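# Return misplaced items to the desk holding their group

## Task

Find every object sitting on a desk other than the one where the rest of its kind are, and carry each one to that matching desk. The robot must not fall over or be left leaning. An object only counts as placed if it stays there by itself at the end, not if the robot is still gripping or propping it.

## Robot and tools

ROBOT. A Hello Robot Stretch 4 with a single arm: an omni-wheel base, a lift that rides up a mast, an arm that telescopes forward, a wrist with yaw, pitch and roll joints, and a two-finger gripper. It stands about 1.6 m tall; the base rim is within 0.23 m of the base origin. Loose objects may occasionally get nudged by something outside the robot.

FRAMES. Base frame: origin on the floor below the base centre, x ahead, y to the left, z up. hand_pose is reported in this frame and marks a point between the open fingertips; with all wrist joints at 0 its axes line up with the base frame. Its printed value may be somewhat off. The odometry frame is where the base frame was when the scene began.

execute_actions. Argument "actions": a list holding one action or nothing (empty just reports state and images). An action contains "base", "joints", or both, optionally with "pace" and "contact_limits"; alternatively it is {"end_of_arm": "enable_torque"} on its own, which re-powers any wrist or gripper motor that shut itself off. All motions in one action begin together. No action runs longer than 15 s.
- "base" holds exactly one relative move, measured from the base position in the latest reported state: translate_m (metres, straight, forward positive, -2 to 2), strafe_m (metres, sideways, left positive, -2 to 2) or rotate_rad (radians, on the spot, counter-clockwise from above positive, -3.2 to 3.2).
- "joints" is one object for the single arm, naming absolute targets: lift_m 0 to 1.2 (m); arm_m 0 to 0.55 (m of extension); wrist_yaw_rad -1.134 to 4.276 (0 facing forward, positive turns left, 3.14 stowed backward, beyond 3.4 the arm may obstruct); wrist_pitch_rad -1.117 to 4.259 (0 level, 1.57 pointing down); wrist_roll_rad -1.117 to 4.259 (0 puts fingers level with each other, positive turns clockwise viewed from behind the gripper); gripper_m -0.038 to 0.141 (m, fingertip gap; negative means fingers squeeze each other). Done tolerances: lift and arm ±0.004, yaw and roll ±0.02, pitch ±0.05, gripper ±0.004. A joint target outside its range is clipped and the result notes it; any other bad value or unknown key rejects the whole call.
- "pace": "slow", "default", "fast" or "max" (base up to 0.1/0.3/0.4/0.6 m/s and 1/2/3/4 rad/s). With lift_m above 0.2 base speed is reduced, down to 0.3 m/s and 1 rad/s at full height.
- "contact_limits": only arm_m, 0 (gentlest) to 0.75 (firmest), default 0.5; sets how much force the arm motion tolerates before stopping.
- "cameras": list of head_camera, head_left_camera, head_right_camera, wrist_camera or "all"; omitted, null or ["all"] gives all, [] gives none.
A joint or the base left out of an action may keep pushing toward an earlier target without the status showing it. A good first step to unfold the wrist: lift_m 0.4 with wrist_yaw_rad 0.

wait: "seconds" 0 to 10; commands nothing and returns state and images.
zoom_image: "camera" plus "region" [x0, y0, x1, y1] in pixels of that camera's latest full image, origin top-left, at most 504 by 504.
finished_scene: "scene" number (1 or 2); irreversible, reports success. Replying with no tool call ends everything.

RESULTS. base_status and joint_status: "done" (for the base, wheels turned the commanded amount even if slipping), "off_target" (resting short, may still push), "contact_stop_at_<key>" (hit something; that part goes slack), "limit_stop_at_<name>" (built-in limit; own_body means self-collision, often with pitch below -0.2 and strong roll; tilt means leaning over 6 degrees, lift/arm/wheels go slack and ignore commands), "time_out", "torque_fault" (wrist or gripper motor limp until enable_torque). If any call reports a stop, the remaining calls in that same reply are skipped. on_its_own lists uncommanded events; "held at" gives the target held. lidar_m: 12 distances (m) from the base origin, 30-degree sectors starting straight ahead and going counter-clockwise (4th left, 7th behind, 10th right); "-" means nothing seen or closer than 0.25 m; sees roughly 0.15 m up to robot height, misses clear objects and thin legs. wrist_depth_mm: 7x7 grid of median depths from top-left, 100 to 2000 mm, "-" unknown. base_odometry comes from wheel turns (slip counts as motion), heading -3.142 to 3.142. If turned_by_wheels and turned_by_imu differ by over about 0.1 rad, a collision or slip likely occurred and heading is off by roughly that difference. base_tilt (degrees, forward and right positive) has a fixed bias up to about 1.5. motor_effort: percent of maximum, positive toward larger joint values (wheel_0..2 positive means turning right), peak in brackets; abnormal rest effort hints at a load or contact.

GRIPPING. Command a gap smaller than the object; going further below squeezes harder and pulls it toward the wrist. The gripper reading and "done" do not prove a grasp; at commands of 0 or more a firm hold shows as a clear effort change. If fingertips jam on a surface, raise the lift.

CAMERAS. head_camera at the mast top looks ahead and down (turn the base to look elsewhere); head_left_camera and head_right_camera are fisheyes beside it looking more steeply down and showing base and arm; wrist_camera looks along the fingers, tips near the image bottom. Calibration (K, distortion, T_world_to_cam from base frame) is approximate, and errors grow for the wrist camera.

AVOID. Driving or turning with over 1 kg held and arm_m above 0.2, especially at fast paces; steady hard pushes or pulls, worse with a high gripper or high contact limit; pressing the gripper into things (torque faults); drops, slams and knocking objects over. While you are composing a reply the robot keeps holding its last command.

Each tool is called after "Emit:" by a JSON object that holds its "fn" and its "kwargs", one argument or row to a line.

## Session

Emit:
{"fn": "execute_actions", "kwargs": {
  "actions": []
}}

Scene clock: 0.00 s.
base_odometry: x=+0.000 y=+0.000 heading=+0.000 (m, m, rad; odometry frame)
turned_by_wheels: +0.000 (rad since the last result)
turned_by_imu: +0.000 (rad since the last result)
base_tilt: forward=+1.1 right=+0.2 (deg)
lidar_m: 0.84 0.89 1.71 1.58 1.23 0.87 0.86 0.90 1.25 1.31 1.20 0.89
base_status: not commanded
joint_positions: lift_m=+0.122 arm_m=-0.002 wrist_yaw_rad=+3.237 wrist_pitch_rad=+0.020 wrist_roll_rad=+0.010 gripper_m=+0.057
joint_status: not commanded
motor_effort: lift_m=+18 arm_m=+0 wrist_yaw_rad=-2 wrist_pitch_rad=-7 wrist_roll_rad=+0 gripper_m=-4 wheel_0=-1 wheel_1=+0 wheel_2=+0 (%)
hand_pose: x=-0.1265 y=+0.0596 z=+0.2941 quat_wxyz=(-0.048, -0.010, +0.004, +0.999) (m; base frame)
wrist_depth_mm: - - 135 960 931 931 904 / - - 133 976 931 891 891 / - - 132 240 931 917 891 / - 112 135 976 931 904 904 / 189 1008 1008 960 931 917 891 / 195 991 216 960 201 917 891 / 193 809 759 778 788 741 798
pictures: head_camera, head_left_camera, head_right_camera, wrist_camera
camera_calibration (this result's frames):
wrist_camera: T_world_to_cam=[[-0.147411, 0.988337, -0.0382123, -0.0502251], [0.0143746, -0.0364895, -0.999231, 0.355101], [-0.988971, -0.147847, -0.008828, 0.114329], [0, 0, 0, 1]] pos_world=[0.10056, 0.0795, 0.353918]
Images, in order (width x height): head_camera 420x560, head_left_camera 420x672, head_right_camera 420x672, wrist_camera 616x392.

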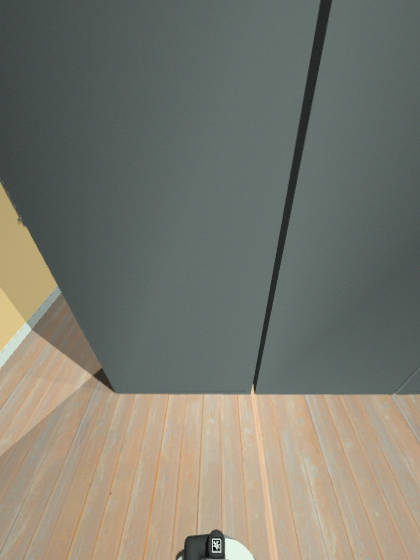

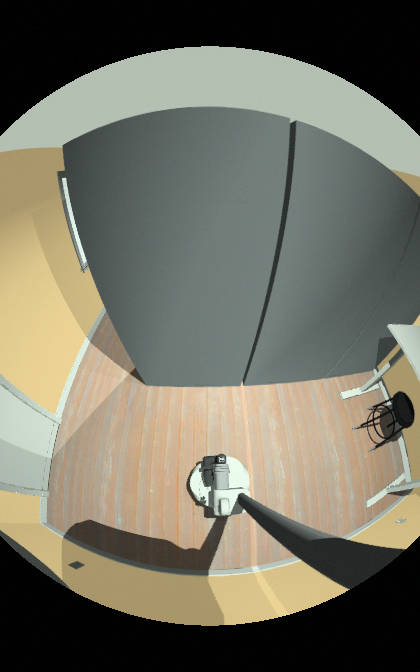

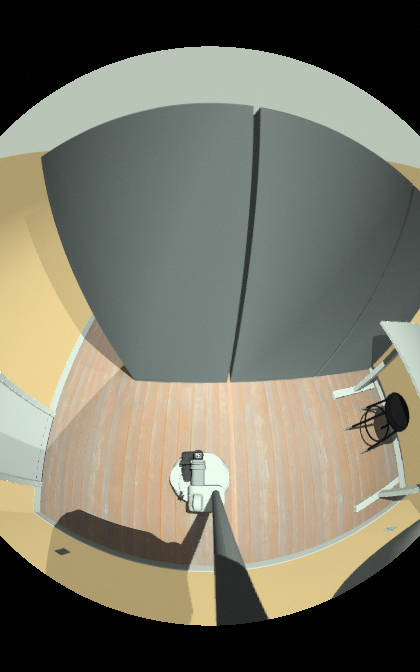

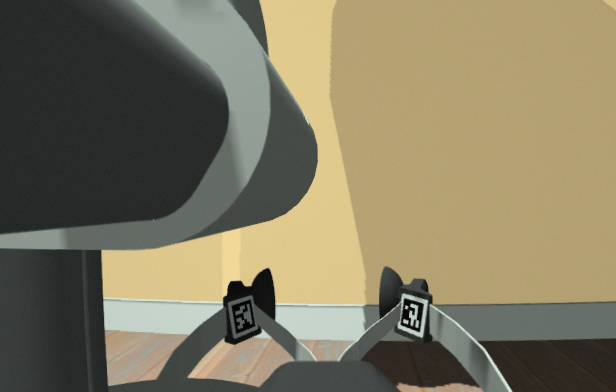

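Emit:
{"fn": "execute_actions", "kwargs": {
  "actions": [
    {"base":{"rotate_rad":-1.57},"joints":{"lift_m":0.4,"wrist_yaw_rad":0,"gripper_m":0.13},"pace":"fast"}
  ],
  "cameras": ["head_camera","head_left_camera"]
}}

Emit:
{"fn": "zoom_image", "kwargs": {
  "camera": "head_camera",
  "region": [70,170,350,270]
}}

Scene clock: 4.77 s.
base_odometry: x=+0.000 y=+0.000 heading=-1.569 (m, m, rad; odometry frame)
turned_by_wheels: -1.569 (rad since the last result)
turned_by_imu: -1.580 (rad since the last result)
base_tilt: forward=+1.1 right=+0.2 (deg)
lidar_m: 1.30 1.23 0.89 0.84 0.90 1.69 1.61 1.26 0.89 0.84 0.90 1.23
base_status: done
joint_positions: lift_m=+0.400 arm_m=-0.002 wrist_yaw_rad=+0.000 wrist_pitch_rad=+0.020 wrist_roll_rad=+0.010 gripper_m=+0.130
joint_status: all done
motor_effort: lift_m=+23(22) arm_m=-1(0) wrist_yaw_rad=+0(8) wrist_pitch_rad=-7(7) wrist_roll_rad=-1(1) gripper_m=-1(2) wheel_0=+5(10) wheel_1=+2(11) wheel_2=+2(10) (%)
hand_pose: x=+0.4574 y=-0.0873 z=+0.5720 quat_wxyz=(+1.000, +0.005, +0.010, +0.000) (m; base frame)
wrist_depth_mm: 1281 1863 1863 1863 1808 1618 1138 / 1229 1618 1863 1863 1863 1430 1138 / 1308 1464 1808 1863 1863 1464 1160 / 1308 1618 1808 1808 1808 1464 1182 / 1308 1661 1921 1921 1808 1576 1138 / 1281 1537 215 1808 1756 198 1182 / 1255 1397 1430 160 1397 1281 1160
pictures: head_camera, head_left_camera
Images, in order (width x height): head_camera 420x560, head_left_camera 420x672.

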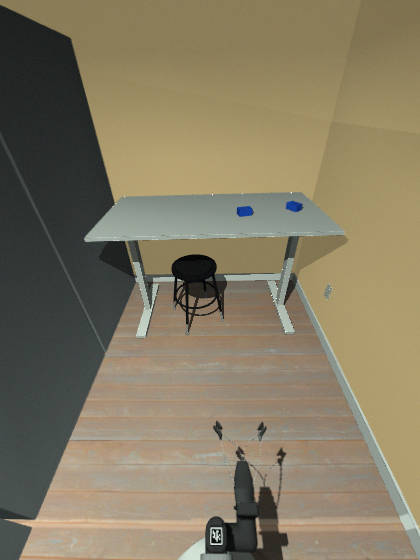

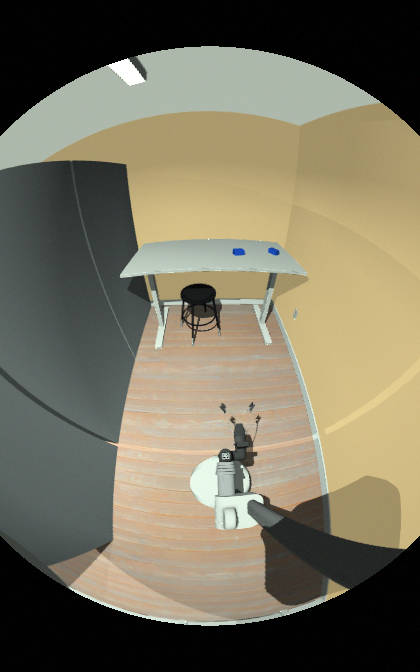

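Region (70, 170, 350, 270) of head_camera's 420x560 image, scaled by 1.800, with more detail than that image has; it fills the top 180 rows of this view, and the rest is white.

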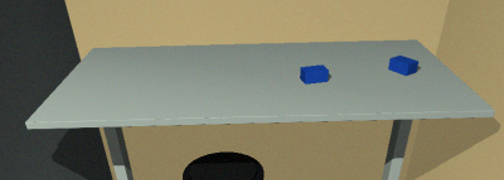

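Gap spans y≈0.7–1.58.

Emit:
{"fn": "execute_actions", "kwargs": {
  "actions": [
    {"base":{"translate_m":-1.14},"joints":{"lift_m":0.22},"pace":"max"}
  ],
  "cameras": []
}}

Emit:
{"fn": "execute_actions", "kwargs": {
  "actions": [
    {"base":{"rotate_rad":1.57},"pace":"max"}
  ],
  "cameras": ["head_camera"]
}}

Scene clock: 10.50 s.
base_odometry: x=-0.001 y=+1.140 heading=-1.570 (m, m, rad; odometry frame)
turned_by_wheels: -0.001 (rad since the last result)
turned_by_imu: +0.003 (rad since the last result)
base_tilt: forward=+1.1 right=+0.2 (deg)
lidar_m: 2.45 1.20 0.96 1.94 0.70 0.47 0.46 0.48 0.67 0.86 0.89 1.21
base_status: done
joint_positions: lift_m=+0.220 arm_m=-0.002 wrist_yaw_rad=+0.000 wrist_pitch_rad=+0.020 wrist_roll_rad=+0.010 gripper_m=+0.130
joint_status: all done
motor_effort: lift_m=+17(21) arm_m=+0(0) wrist_yaw_rad=+1(2) wrist_pitch_rad=-7(7) wrist_roll_rad=+1(5) gripper_m=+2(0) wheel_0=-4(14) wheel_1=-2(9) wheel_2=+0(15) (%)
hand_pose: x=+0.4574 y=-0.0874 z=+0.3925 quat_wxyz=(+1.000, +0.005, +0.010, +0.000) (m; base frame)
wrist_depth_mm: 1281 1808 - - - 1576 1118 / 1308 1808 - - - 1661 1182 / 1281 1863 - - - 1708 1182 / 1308 1863 - - - 1756 1160 / 1281 1808 - - - 1756 1182 / 1255 1430 215 1537 1464 199 1182 / 1042 1025 1008 160 991 960 991
pictures: none
No camera images: the call's "cameras" was empty. Leave "cameras" out to get every camera's image.

Scene clock: 12.03 s.
base_odometry: x=-0.001 y=+1.140 heading=+0.000 (m, m, rad; odometry frame)
turned_by_wheels: +1.570 (rad since the last result)
turned_by_imu: +1.583 (rad since the last result)
base_tilt: forward=+1.1 right=+0.2 (deg)
lidar_m: 1.93 0.70 0.46 0.45 0.48 0.66 0.87 0.91 1.24 2.45 1.17 0.98
base_status: done
joint_positions: lift_m=+0.220 arm_m=-0.002 wrist_yaw_rad=+0.000 wrist_pitch_rad=+0.020 wrist_roll_rad=+0.010 gripper_m=+0.130
joint_status: not commanded
motor_effort: lift_m=+17(17) arm_m=+0(0) wrist_yaw_rad=-2(2) wrist_pitch_rad=-7(7) wrist_roll_rad=-1(1) gripper_m=-1(1) wheel_0=-2(12) wheel_1=+2(13) wheel_2=+1(13) (%)
hand_pose: x=+0.4574 y=-0.0874 z=+0.3925 quat_wxyz=(+1.000, +0.005, +0.010, +0.000) (m; base frame)
wrist_depth_mm: 798 1160 - - - 820 597 / 809 1182 - - - 820 591 / 809 1118 - - - 854 597 / 809 1160 - - - 842 597 / 788 1182 - - - 854 603 / 798 1025 216 1499 1464 198 591 / 778 960 1008 161 991 866 597
pictures: head_camera
Images, in order (width x height): head_camera 420x560.

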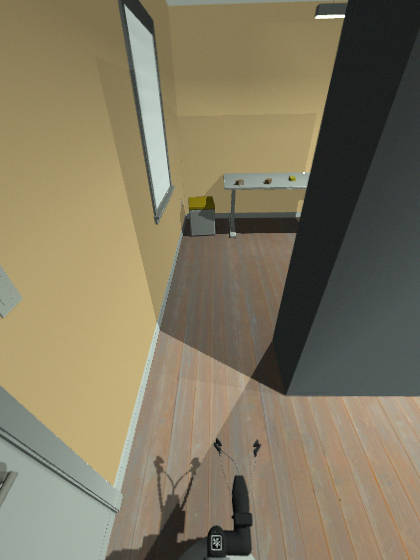

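Emit:
{"fn": "execute_actions", "kwargs": {
  "actions": [
    {"base":{"translate_m":2.0},"pace":"max"}
  ],
  "cameras": ["head_camera","head_right_camera"]
}}

Scene clock: 18.37 s.
base_odometry: x=+1.999 y=+1.141 heading=+0.001 (m, m, rad; odometry frame)
turned_by_wheels: +0.001 (rad since the last result)
turned_by_imu: +0.000 (rad since the last result)
base_tilt: forward=+1.1 right=+0.2 (deg)
lidar_m: 1.07 0.66 0.45 0.43 0.51 0.71 1.88 0.84 1.01 2.44 1.53 1.12
base_status: done
joint_positions: lift_m=+0.220 arm_m=-0.002 wrist_yaw_rad=+0.000 wrist_pitch_rad=+0.020 wrist_roll_rad=+0.010 gripper_m=+0.130
joint_status: not commanded
motor_effort: lift_m=+17(17) arm_m=+0(0) wrist_yaw_rad=+0(1) wrist_pitch_rad=-7(7) wrist_roll_rad=+2(2) gripper_m=-1(2) wheel_0=+3(17) wheel_1=+2(9) wheel_2=+2(15) (%)
hand_pose: x=+0.4574 y=-0.0874 z=+0.3925 quat_wxyz=(+1.000, +0.005, +0.010, +0.000) (m; base frame)
wrist_depth_mm: 809 1138 1618 1618 1576 1576 1537 / 809 1160 1618 1618 991 1008 1008 / 798 1138 1576 1618 1160 1576 1618 / 809 1078 1661 1618 1576 1537 1537 / 809 1008 960 1537 1661 1661 1618 / 798 976 216 1397 1281 199 1397 / 788 946 946 161 931 960 991
pictures: head_camera, head_right_camera
Images, in order (width x height): head_camera 420x560, head_right_camera 420x672.

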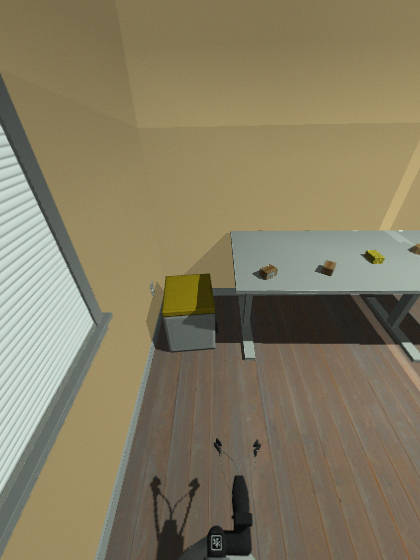

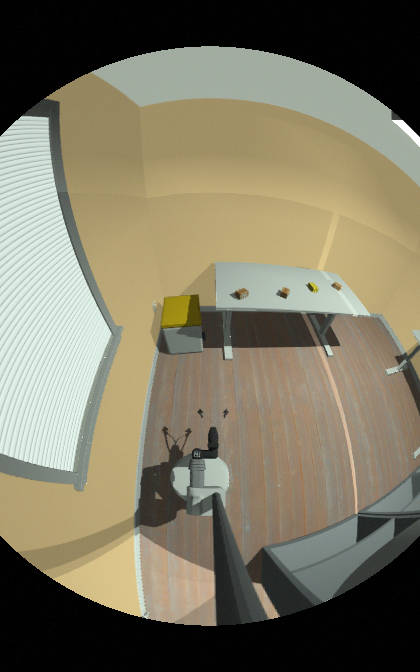

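Emit:
{"fn": "execute_actions", "kwargs": {
  "actions": [
    {"base":{"strafe_m":-0.95},"joints":{"lift_m":1.0},"pace":"max"}
  ],
  "cameras": ["head_camera","head_right_camera"]
}}

Emit:
{"fn": "execute_actions", "kwargs": {
  "actions": [
    {"base":{"translate_m":0.7},"joints":{"wrist_pitch_rad":1.57,"arm_m":0.49},"pace":"max"}
  ],
  "cameras": ["wrist_camera","head_right_camera"]
}}

Scene clock: 26.67 s.
base_odometry: x=+2.000 y=+0.191 heading=+0.001 (m, m, rad; odometry frame)
turned_by_wheels: +0.000 (rad since the last result)
turned_by_imu: +0.000 (rad since the last result)
base_tilt: forward=+1.0 right=+0.2 (deg)
lidar_m: 1.05 1.11 1.46 1.40 1.51 0.71 0.67 0.73 1.03 1.49 1.57 1.11
base_status: done
joint_positions: lift_m=+1.000 arm_m=-0.002 wrist_yaw_rad=+0.000 wrist_pitch_rad=+0.020 wrist_roll_rad=+0.010 gripper_m=+0.130
joint_status: all done
motor_effort: lift_m=+22(26) arm_m=+0(0) wrist_yaw_rad=+1(1) wrist_pitch_rad=-7(7) wrist_roll_rad=-2(0) gripper_m=+0(1) wheel_0=+1(16) wheel_1=+1(16) wheel_2=+0(1) (%)
hand_pose: x=+0.4574 y=-0.0874 z=+1.1721 quat_wxyz=(+1.000, +0.005, +0.010, +0.000) (m; base frame)
wrist_depth_mm: 1661 1661 1661 1618 1618 1537 1576 / 1661 1618 1708 1576 1618 1576 1537 / 1618 1708 1618 1618 1618 1537 1576 / 1618 1618 1618 1618 1576 1576 1537 / 1576 1618 1618 1576 1537 1537 1576 / 1661 1618 215 1576 1576 199 1576 / 1229 1138 1138 160 1138 1098 1576
pictures: head_camera, head_right_camera
Images, in order (width x height): head_camera 420x560, head_right_camera 420x672.

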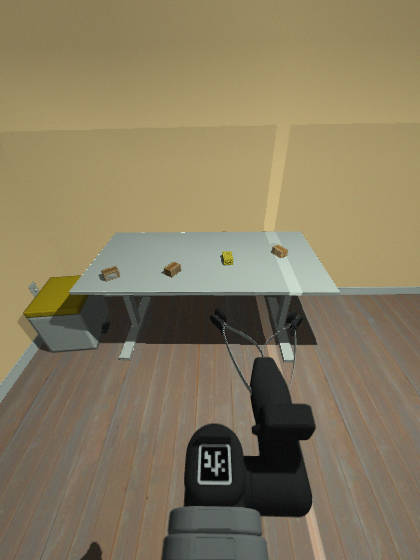

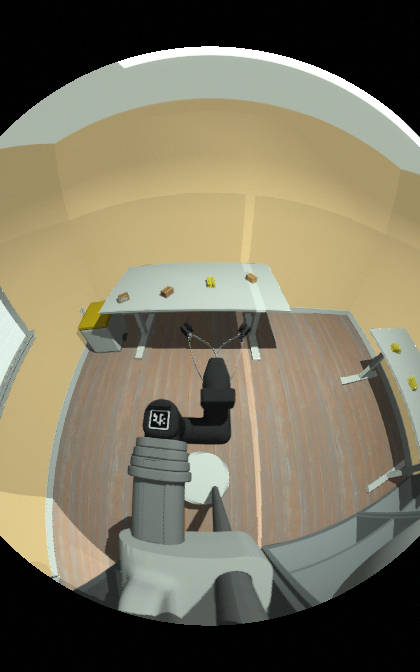

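Scene clock: 30.10 s.
base_odometry: x=+2.700 y=+0.193 heading=+0.002 (m, m, rad; odometry frame)
turned_by_wheels: +0.001 (rad since the last result)
turned_by_imu: +0.001 (rad since the last result)
base_tilt: forward=+1.1 right=+0.2 (deg)
lidar_m: 0.36 0.38 0.56 1.39 1.47 1.45 1.39 1.45 1.56 1.47 0.53 0.38
base_status: done
joint_positions: lift_m=+1.000 arm_m=+0.489 wrist_yaw_rad=+0.000 wrist_pitch_rad=+1.570 wrist_roll_rad=+0.010 gripper_m=+0.130
joint_status: all done
motor_effort: lift_m=+21(21) arm_m=+6(6) wrist_yaw_rad=+0(0) wrist_pitch_rad=+1(4) wrist_roll_rad=+1(1) gripper_m=+0(0) wheel_0=+5(13) wheel_1=+3(9) wheel_2=+1(11) (%)
hand_pose: x=+0.6601 y=-0.0874 z=+0.8895 quat_wxyz=(+0.707, +0.003, +0.707, -0.003) (m; base frame)
wrist_depth_mm: 407 404 399 394 392 384 384 / 407 402 397 394 389 384 382 / 404 399 399 392 387 382 379 / 404 404 399 345 387 379 377 / 404 397 394 343 382 379 377 / 402 399 216 387 382 200 375 / 399 394 389 154 382 377 370
pictures: head_right_camera, wrist_camera
camera_calibration (this result's frames):
wrist_camera: T_world_to_cam=[[-0.0368641, -0.997881, -0.0536075, 0.000875498], [-0.999243, 0.0374743, -0.0104225, 0.729333], [0.0124094, 0.0531827, -0.998508, 1.11263], [0, 0, 0, 1]] pos_world=[0.715007, -0.0856304, 1.11862]
Images, in order (width x height): head_right_camera 420x672, wrist_camera 616x392.

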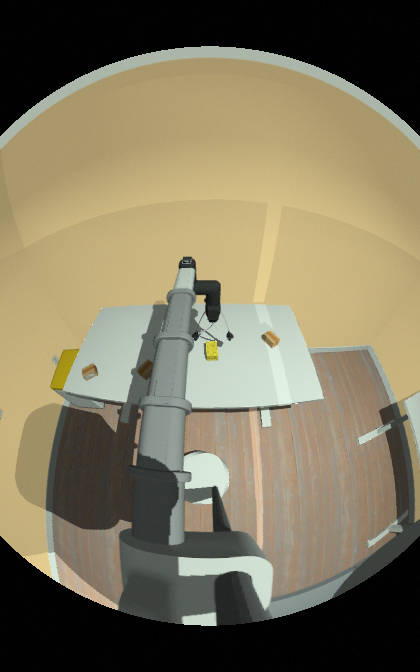

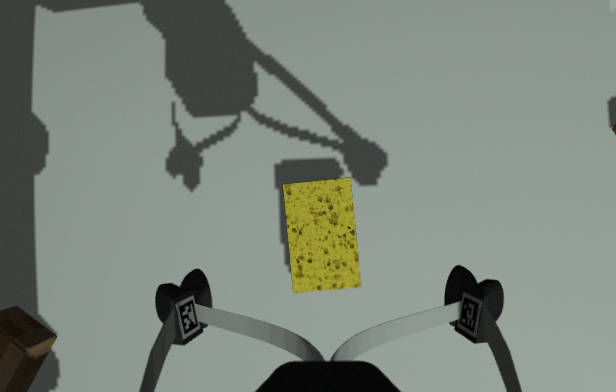

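Emit:
{"fn": "execute_actions", "kwargs": {
  "actions": [
    {"joints":{"lift_m":0.872,"gripper_m":0.105,"arm_m":0.513,"wrist_roll_rad":-0.08}}
  ],
  "cameras": ["wrist_camera"]
}}

Emit:
{"fn": "execute_actions", "kwargs": {
  "actions": [
    {"joints":{"gripper_m":0.02}}
  ],
  "cameras": ["wrist_camera"]
}}

Emit:
{"fn": "execute_actions", "kwargs": {
  "actions": [
    {"joints":{"lift_m":1.0,"arm_m":0.3},"pace":"fast"}
  ],
  "cameras": ["wrist_camera"]
}}

Emit:
{"fn": "execute_actions", "kwargs": {
  "actions": [
    {"base":{"rotate_rad":-1.85},"pace":"fast"}
  ]
}}

Scene clock: 37.00 s.
base_odometry: x=+2.700 y=+0.193 heading=+0.002 (m, m, rad; odometry frame)
turned_by_wheels: +0.000 (rad since the last result)
turned_by_imu: +0.002 (rad since the last result)
base_tilt: forward=+1.2 right=+0.2 (deg)
lidar_m: 0.36 0.38 0.56 1.38 1.48 1.45 1.38 1.43 1.53 1.46 0.53 0.39
base_status: not commanded
joint_positions: lift_m=+0.872 arm_m=+0.512 wrist_yaw_rad=+0.000 wrist_pitch_rad=+1.570 wrist_roll_rad=-0.079 gripper_m=+0.105
joint_status: all done
motor_effort: lift_m=+14(16) arm_m=+7(6) wrist_yaw_rad=+0(1) wrist_pitch_rad=-1(0) wrist_roll_rad=-1(1) gripper_m=+1(1) wheel_0=+5(5) wheel_1=+3(3) wheel_2=+1(0) (%)
hand_pose: x=+0.6830 y=-0.0874 z=+0.7621 quat_wxyz=(+0.707, -0.028, +0.706, +0.028) (m; base frame)
wrist_depth_mm: 274 273 271 267 264 260 258 / 274 272 270 265 264 262 259 / 273 271 267 264 262 259 258 / 273 270 267 263 260 258 255 / 271 268 266 217 260 258 253 / 271 267 211 219 216 255 255 / 270 268 264 158 257 254 253
pictures: wrist_camera
camera_calibration (this result's frames):
wrist_camera: T_world_to_cam=[[0.0519252, -0.997215, -0.05353, -0.0657555], [-0.998623, -0.0514478, -0.0102592, 0.742574], [0.00747665, 0.053989, -0.998514, 0.988557], [0, 0, 0, 1]] pos_world=[0.737575, -0.0807399, 0.991186]
Images, in order (width x height): wrist_camera 616x392.

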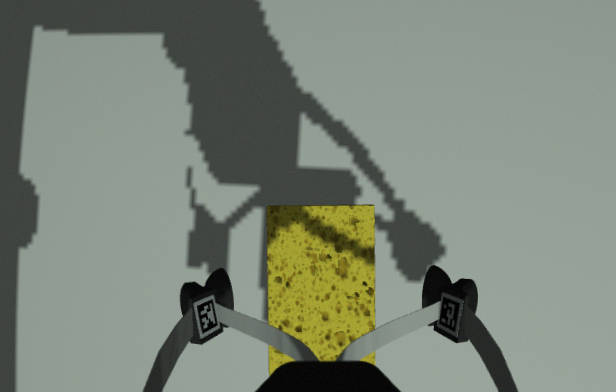

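Scene clock: 38.67 s.
base_odometry: x=+2.700 y=+0.193 heading=+0.002 (m, m, rad; odometry frame)
turned_by_wheels: +0.000 (rad since the last result)
turned_by_imu: +0.001 (rad since the last result)
base_tilt: forward=+1.1 right=+0.1 (deg)
lidar_m: 0.34 0.36 0.53 1.39 1.46 1.45 1.40 1.45 1.57 1.46 0.52 0.38
base_status: not commanded
joint_positions: lift_m=+0.872 arm_m=+0.512 wrist_yaw_rad=+0.000 wrist_pitch_rad=+1.570 wrist_roll_rad=-0.079 gripper_m=+0.020
joint_status: all done
motor_effort: lift_m=+14(14) arm_m=+6(7) wrist_yaw_rad=-1(1) wrist_pitch_rad=+0(0) wrist_roll_rad=-1(1) gripper_m=-20(17) wheel_0=+5(5) wheel_1=+3(3) wheel_2=+0(1) (%)
hand_pose: x=+0.6830 y=-0.0874 z=+0.7621 quat_wxyz=(+0.707, -0.028, +0.706, +0.028) (m; base frame)
wrist_depth_mm: 277 273 268 267 264 262 258 / 276 272 271 267 263 259 256 / 273 270 268 265 260 259 257 / 274 271 267 264 259 258 257 / 271 268 266 209 259 256 255 / 271 268 192 208 198 255 253 / 272 267 265 208 231 215 253
pictures: wrist_camera
camera_calibration (this result's frames):
wrist_camera: T_world_to_cam=[[0.0519284, -0.997215, -0.05353, -0.0657577], [-0.998623, -0.051451, -0.0102591, 0.742574], [0.00747635, 0.053989, -0.998514, 0.988558], [0, 0, 0, 1]] pos_world=[0.737575, -0.0807397, 0.991186]
Images, in order (width x height): wrist_camera 616x392.

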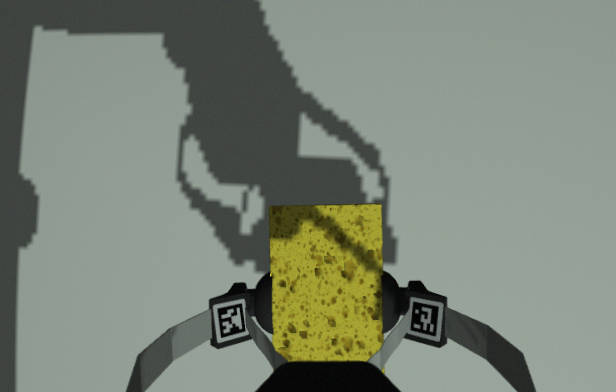

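Scene clock: 40.13 s.
base_odometry: x=+2.700 y=+0.193 heading=+0.002 (m, m, rad; odometry frame)
turned_by_wheels: +0.000 (rad since the last result)
turned_by_imu: +0.001 (rad since the last result)
base_tilt: forward=+1.1 right=+0.2 (deg)
lidar_m: 0.36 0.38 0.56 1.39 1.46 1.44 1.38 1.46 1.56 1.46 0.53 0.38
base_status: not commanded
joint_positions: lift_m=+1.000 arm_m=+0.301 wrist_yaw_rad=+0.000 wrist_pitch_rad=+1.570 wrist_roll_rad=-0.080 gripper_m=+0.020
joint_status: all done
motor_effort: lift_m=+23(21) arm_m=-6(8) wrist_yaw_rad=+1(3) wrist_pitch_rad=+0(1) wrist_roll_rad=+1(2) gripper_m=-20(18) wheel_0=+5(5) wheel_1=+3(3) wheel_2=+0(0) (%)
hand_pose: x=+0.4721 y=-0.0874 z=+0.8894 quat_wxyz=(+0.707, -0.028, +0.706, +0.028) (m; base frame)
wrist_depth_mm: 410 404 397 397 389 384 379 / 404 402 399 392 389 387 382 / 404 402 397 389 389 384 382 / 404 402 397 389 384 382 379 / 402 397 392 208 382 382 379 / 402 397 191 208 200 379 377 / 1098 1118 891 207 294 274 377
pictures: wrist_camera
camera_calibration (this result's frames):
wrist_camera: T_world_to_cam=[[0.0517794, -0.997222, -0.0535457, -0.047909], [-0.998633, -0.051318, -0.00995708, 0.533042], [0.00718156, 0.053988, -0.998516, 1.11739], [0, 0, 0, 1]] pos_world=[0.526769, -0.080747, 1.11847]
Images, in order (width x height): wrist_camera 616x392.

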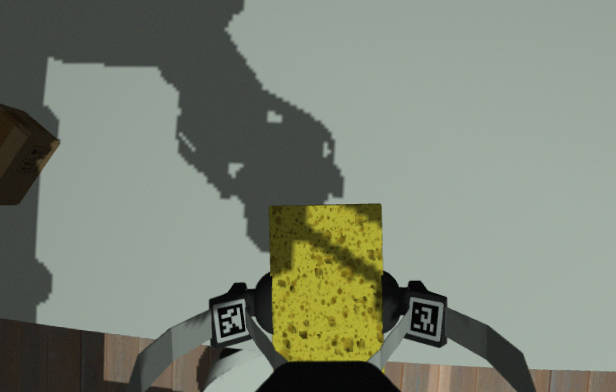

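Scene clock: 42.57 s.
base_odometry: x=+2.700 y=+0.193 heading=-1.847 (m, m, rad; odometry frame)
turned_by_wheels: -1.849 (rad since the last result)
turned_by_imu: -1.863 (rad since the last result)
base_tilt: forward=+1.1 right=+0.2 (deg)
lidar_m: 1.49 0.80 0.43 0.37 0.37 0.45 0.75 1.40 1.61 1.39 1.38 1.58
base_status: done
joint_positions: lift_m=+1.000 arm_m=+0.301 wrist_yaw_rad=+0.000 wrist_pitch_rad=+1.570 wrist_roll_rad=-0.080 gripper_m=+0.020
joint_status: not commanded
motor_effort: lift_m=+23(23) arm_m=-6(6) wrist_yaw_rad=+0(0) wrist_pitch_rad=-1(2) wrist_roll_rad=+1(1) gripper_m=-16(20) wheel_0=+5(10) wheel_1=+5(11) wheel_2=+3(7) (%)
hand_pose: x=+0.4722 y=-0.0874 z=+0.8894 quat_wxyz=(+0.707, -0.028, +0.706, +0.028) (m; base frame)
wrist_depth_mm: 1160 1138 1118 1118 1078 1060 1078 / 1138 1138 1118 1098 1098 1078 1078 / 1138 1118 1118 1098 1098 1078 1060 / 1118 1118 1098 1078 1078 1078 1078 / 1118 1118 1098 209 1078 1078 1042 / 1138 1118 192 208 199 1060 1042 / 1118 1098 891 207 627 621 1060
pictures: head_camera, head_left_camera, head_right_camera, wrist_camera
camera_calibration (this result's frames):
wrist_camera: T_world_to_cam=[[0.0519717, -0.997212, -0.0535401, -0.0480053], [-0.998622, -0.0515049, -0.0100635, 0.533144], [0.00727787, 0.0539894, -0.998515, 1.11734], [0, 0, 0, 1]] pos_world=[0.526772, -0.0807367, 1.11848]
Images, in order (width x height): head_camera 420x560, head_left_camera 420x672, head_right_camera 420x672, wrist_camera 616x392.

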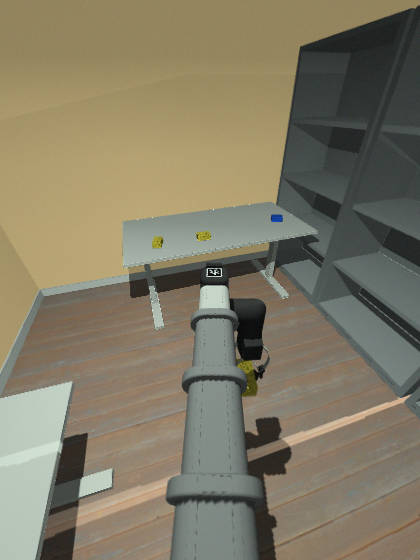

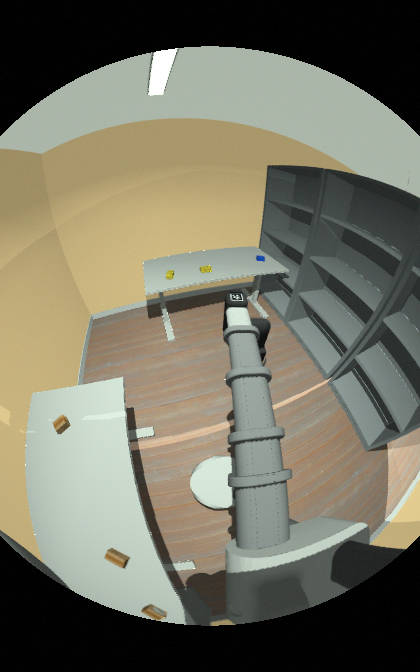

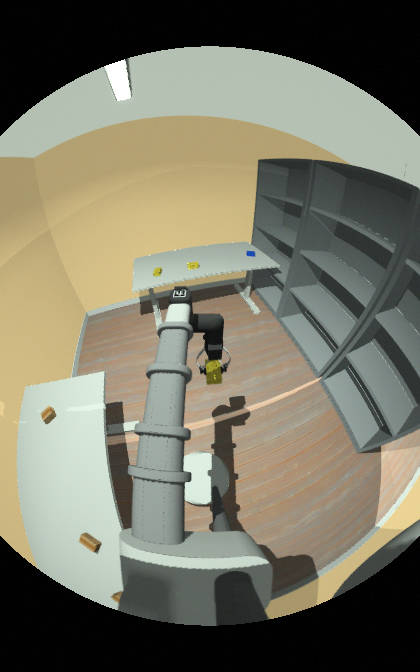

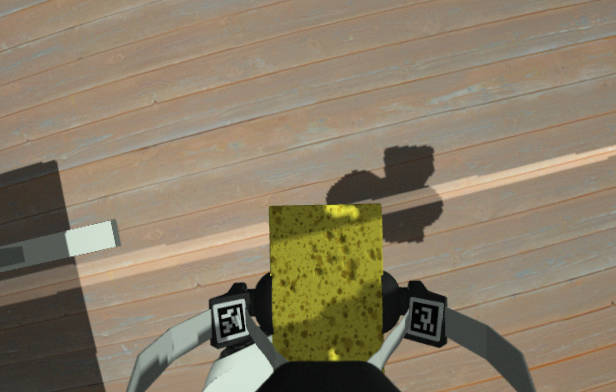

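Emit:
{"fn": "execute_actions", "kwargs": {
  "actions": [
    {"base":{"translate_m":1.2},"joints":{"arm_m":0.52},"pace":"max"}
  ]
}}

Scene clock: 50.03 s.
base_odometry: x=+2.373 y=-0.962 heading=-1.847 (m, m, rad; odometry frame)
turned_by_wheels: +0.001 (rad since the last result)
turned_by_imu: +0.001 (rad since the last result)
base_tilt: forward=+1.1 right=+0.2 (deg)
lidar_m: 0.34 0.31 0.37 0.62 0.99 0.84 1.43 2.58 1.23 1.03 0.77 0.40
base_status: done
joint_positions: lift_m=+1.000 arm_m=+0.519 wrist_yaw_rad=+0.000 wrist_pitch_rad=+1.570 wrist_roll_rad=-0.080 gripper_m=+0.020
joint_status: all done
motor_effort: lift_m=+23(23) arm_m=+6(7) wrist_yaw_rad=+0(1) wrist_pitch_rad=-1(2) wrist_roll_rad=-1(1) gripper_m=-17(19) wheel_0=+3(13) wheel_1=+4(11) wheel_2=-1(14) (%)
hand_pose: x=+0.6901 y=-0.0874 z=+0.8894 quat_wxyz=(+0.707, -0.028, +0.706, +0.028) (m; base frame)
wrist_depth_mm: 404 402 399 394 392 387 379 / 407 402 399 392 392 382 377 / 407 404 397 389 389 382 382 / 402 402 392 392 384 384 377 / 402 399 392 208 384 382 377 / 399 397 192 207 199 377 375 / 399 394 389 207 291 276 373
pictures: head_camera, head_left_camera, head_right_camera, wrist_camera
camera_calibration (this result's frames):
wrist_camera: T_world_to_cam=[[0.0522819, -0.997197, -0.0535287, -0.0595521], [-0.998604, -0.0518038, -0.0102815, 0.750894], [0.00747966, 0.0539915, -0.998513, 1.11563], [0, 0, 0, 1]] pos_world=[0.744615, -0.0807203, 1.1185]
Images, in order (width x height): head_camera 420x560, head_left_camera 420x672, head_right_camera 420x672, wrist_camera 616x392.

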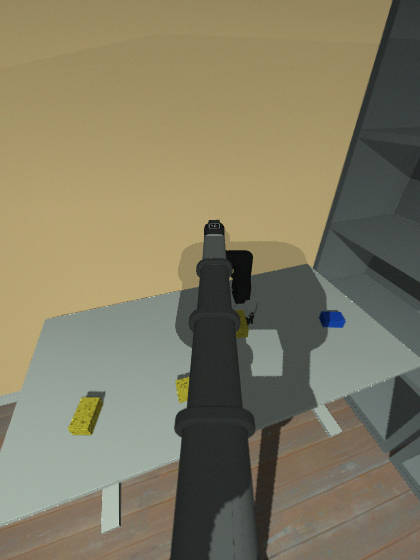

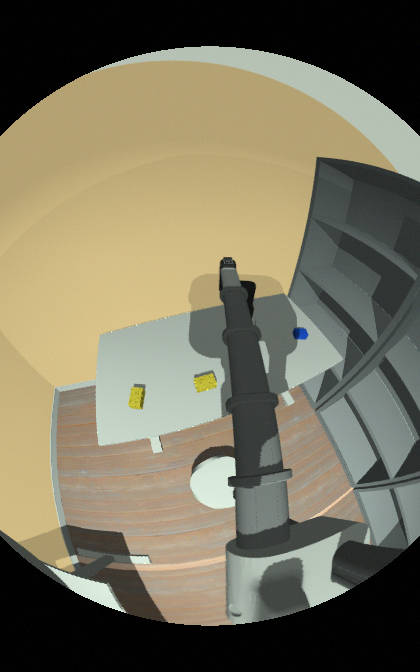

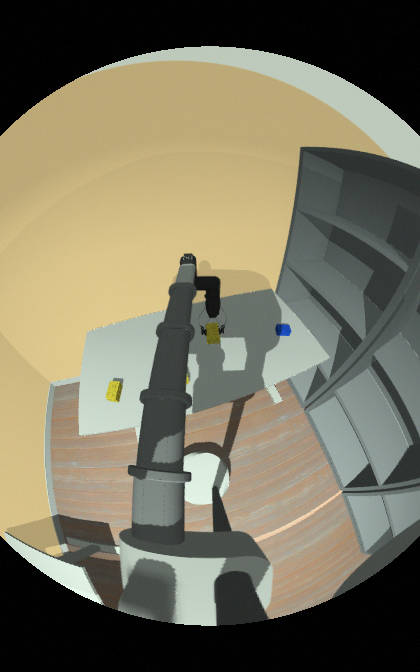

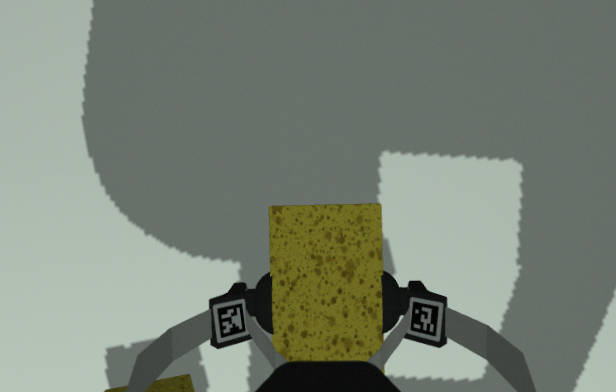

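Emit:
{"fn": "execute_actions", "kwargs": {
  "actions": [
    {"joints":{"lift_m":0.872}}
  ],
  "cameras": []
}}

Emit:
{"fn": "execute_actions", "kwargs": {
  "actions": [
    {"joints":{"gripper_m":0.1}}
  ],
  "cameras": []
}}

Emit:
{"fn": "execute_actions", "kwargs": {
  "actions": [
    {"joints":{"lift_m":0.95,"gripper_m":0.13},"pace":"fast"}
  ],
  "cameras": ["wrist_camera"]
}}

Emit:
{"fn": "execute_actions", "kwargs": {
  "actions": [
    {"base":{"strafe_m":-0.45},"joints":{"wrist_roll_rad":1.57},"pace":"max"}
  ],
  "cameras": []
}}

Emit:
{"fn": "execute_actions", "kwargs": {
  "actions": [
    {"base":{"translate_m":0.16},"pace":"max"}
  ],
  "cameras": ["wrist_camera","head_right_camera"]
}}

Scene clock: 59.10 s.
base_odometry: x=+2.373 y=-0.962 heading=-1.847 (m, m, rad; odometry frame)
turned_by_wheels: +0.000 (rad since the last result)
turned_by_imu: +0.002 (rad since the last result)
base_tilt: forward=+1.0 right=+0.1 (deg)
lidar_m: 0.32 0.32 0.37 0.60 1.01 0.87 1.43 2.57 1.22 1.05 0.79 0.40
base_status: not commanded
joint_positions: lift_m=+0.872 arm_m=+0.519 wrist_yaw_rad=+0.000 wrist_pitch_rad=+1.570 wrist_roll_rad=-0.080 gripper_m=+0.020
joint_status: all done
motor_effort: lift_m=+14(22) arm_m=+6(7) wrist_yaw_rad=-1(1) wrist_pitch_rad=+0(1) wrist_roll_rad=+1(0) gripper_m=-22(18) wheel_0=+4(4) wheel_1=+4(4) wheel_2=-1(1) (%)
hand_pose: x=+0.6901 y=-0.0874 z=+0.7621 quat_wxyz=(+0.707, -0.028, +0.706, +0.028) (m; base frame)
wrist_depth_mm: 277 273 268 267 263 262 258 / 274 273 270 268 263 259 258 / 273 271 267 265 260 259 256 / 273 271 267 263 262 258 256 / 273 267 267 209 260 257 255 / 271 267 191 208 200 255 254 / 271 267 265 207 231 214 253
pictures: none
No camera images: the call's "cameras" was empty. Leave "cameras" out to get every camera's image.

Scene clock: 60.73 s.
base_odometry: x=+2.373 y=-0.962 heading=-1.847 (m, m, rad; odometry frame)
turned_by_wheels: +0.000 (rad since the last result)
turned_by_imu: +0.001 (rad since the last result)
base_tilt: forward=+1.1 right=+0.2 (deg)
lidar_m: 0.33 0.32 0.37 0.61 0.99 0.86 1.42 2.55 1.24 1.04 0.75 0.41
base_status: not commanded
joint_positions: lift_m=+0.872 arm_m=+0.519 wrist_yaw_rad=+0.000 wrist_pitch_rad=+1.570 wrist_roll_rad=-0.080 gripper_m=+0.100
joint_status: all done
motor_effort: lift_m=+14(14) arm_m=+6(6) wrist_yaw_rad=-2(1) wrist_pitch_rad=+0(0) wrist_roll_rad=+0(1) gripper_m=-1(19) wheel_0=+4(4) wheel_1=+4(4) wheel_2=-1(1) (%)
hand_pose: x=+0.6901 y=-0.0874 z=+0.7621 quat_wxyz=(+0.707, -0.028, +0.706, +0.028) (m; base frame)
wrist_depth_mm: 277 273 268 267 263 259 258 / 276 273 270 265 263 260 258 / 276 272 268 264 262 259 257 / 274 268 266 264 259 258 257 / 274 270 265 219 259 258 255 / 270 268 210 218 216 255 253 / 270 265 263 158 257 255 253
pictures: none
No camera images: the call's "cameras" was empty. Leave "cameras" out to get every camera's image.

Scene clock: 61.97 s.
base_odometry: x=+2.373 y=-0.962 heading=-1.847 (m, m, rad; odometry frame)
turned_by_wheels: +0.000 (rad since the last result)
turned_by_imu: +0.000 (rad since the last result)
base_tilt: forward=+1.1 right=+0.2 (deg)
lidar_m: 0.33 0.31 0.37 0.60 0.99 0.84 1.41 2.58 1.25 1.05 0.77 0.41
base_status: not commanded
joint_positions: lift_m=+0.950 arm_m=+0.519 wrist_yaw_rad=+0.000 wrist_pitch_rad=+1.570 wrist_roll_rad=-0.080 gripper_m=+0.130
joint_status: all done
motor_effort: lift_m=+22(24) arm_m=+6(6) wrist_yaw_rad=-1(0) wrist_pitch_rad=+0(1) wrist_roll_rad=+0(1) gripper_m=+1(1) wheel_0=+4(4) wheel_1=+4(4) wheel_2=-1(1) (%)
hand_pose: x=+0.6901 y=-0.0874 z=+0.8394 quat_wxyz=(+0.707, -0.028, +0.706, +0.028) (m; base frame)
wrist_depth_mm: 359 353 349 343 340 336 332 / 353 351 349 343 340 334 332 / 351 351 343 340 338 336 330 / 351 347 345 338 338 334 330 / 349 347 342 296 334 332 329 / 349 347 216 293 334 199 327 / 347 343 340 155 334 329 325
pictures: wrist_camera
camera_calibration (this result's frames):
wrist_camera: T_world_to_cam=[[0.0522819, -0.997197, -0.0535287, -0.0622282], [-0.998604, -0.0518038, -0.0102816, 0.750387], [0.00747978, 0.0539915, -0.998513, 1.06571], [0, 0, 0, 1]] pos_world=[0.744622, -0.0807203, 1.06851]
Images, in order (width x height): wrist_camera 616x392.

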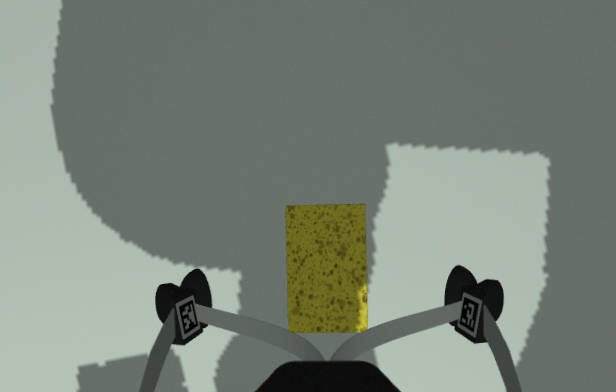

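Scene clock: 64.50 s.
base_odometry: x=+1.940 y=-0.839 heading=-1.847 (m, m, rad; odometry frame)
turned_by_wheels: +0.000 (rad since the last result)
turned_by_imu: -0.001 (rad since the last result)
base_tilt: forward=+1.1 right=+0.1 (deg)
lidar_m: 0.47 0.47 0.53 0.87 1.18 1.32 2.43 1.33 0.74 0.60 0.61 0.58
base_status: done
joint_positions: lift_m=+0.950 arm_m=+0.519 wrist_yaw_rad=+0.000 wrist_pitch_rad=+1.570 wrist_roll_rad=+1.569 gripper_m=+0.130
joint_status: all done
motor_effort: lift_m=+22(22) arm_m=+6(6) wrist_yaw_rad=-1(1) wrist_pitch_rad=+0(0) wrist_roll_rad=+1(8) gripper_m=-1(1) wheel_0=+2(19) wheel_1=-2(15) wheel_2=+0(1) (%)
hand_pose: x=+0.6901 y=-0.0874 z=+0.8394 quat_wxyz=(+0.501, +0.500, +0.500, -0.499) (m; base frame)
wrist_depth_mm: 549 544 349 340 338 946 1008 / 357 351 347 338 336 1025 1008 / 355 351 343 342 340 1008 1008 / 355 349 347 340 336 334 878 / 355 304 345 340 334 330 798 / 353 304 214 340 332 199 866 / 353 349 342 155 334 329 1008
pictures: none
No camera images: the call's "cameras" was empty. Leave "cameras" out to get every camera's image.

Scene clock: 66.20 s.
base_odometry: x=+1.896 y=-0.993 heading=-1.847 (m, m, rad; odometry frame)
turned_by_wheels: +0.000 (rad since the last result)
turned_by_imu: +0.001 (rad since the last result)
base_tilt: forward=+1.0 right=+0.1 (deg)
lidar_m: 0.31 0.31 0.35 0.61 1.29 1.37 2.57 1.27 0.69 0.56 0.56 0.39
base_status: done
joint_positions: lift_m=+0.950 arm_m=+0.519 wrist_yaw_rad=+0.000 wrist_pitch_rad=+1.570 wrist_roll_rad=+1.569 gripper_m=+0.130
joint_status: not commanded
motor_effort: lift_m=+22(22) arm_m=+6(6) wrist_yaw_rad=-1(0) wrist_pitch_rad=+0(0) wrist_roll_rad=+2(2) gripper_m=+0(0) wheel_0=+4(11) wheel_1=+3(9) wheel_2=-1(10) (%)
hand_pose: x=+0.6901 y=-0.0874 z=+0.8394 quat_wxyz=(+0.501, +0.500, +0.500, -0.499) (m; base frame)
wrist_depth_mm: 549 549 530 342 334 330 327 / 549 544 343 340 336 334 327 / 355 349 347 342 336 330 327 / 355 351 345 340 336 329 327 / 355 349 345 296 334 330 327 / 353 351 216 294 330 199 325 / 353 349 342 155 330 329 322
pictures: head_right_camera, wrist_camera
camera_calibration (this result's frames):
wrist_camera: T_world_to_cam=[[-0.998181, 0.0259922, -0.0543959, 0.752845], [0.0265433, 0.999603, -0.00943495, 0.134174], [0.0541291, -0.0108616, -0.998475, 1.02784], [0, 0, 0, 1]] pos_world=[0.692279, -0.142525, 1.06849]
Images, in order (width x height): head_right_camera 420x672, wrist_camera 616x392.

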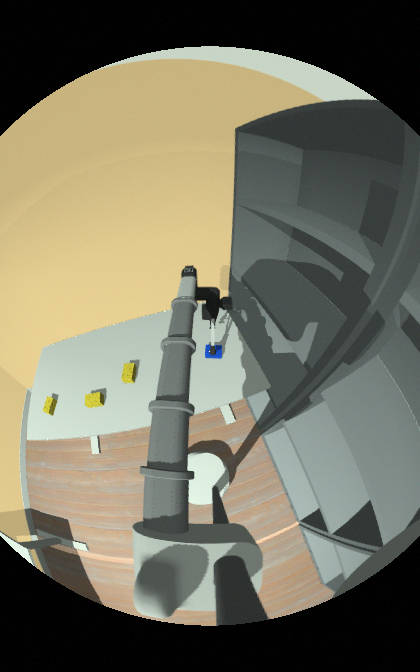

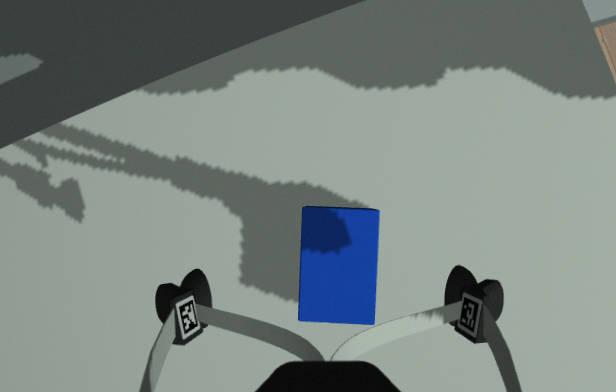

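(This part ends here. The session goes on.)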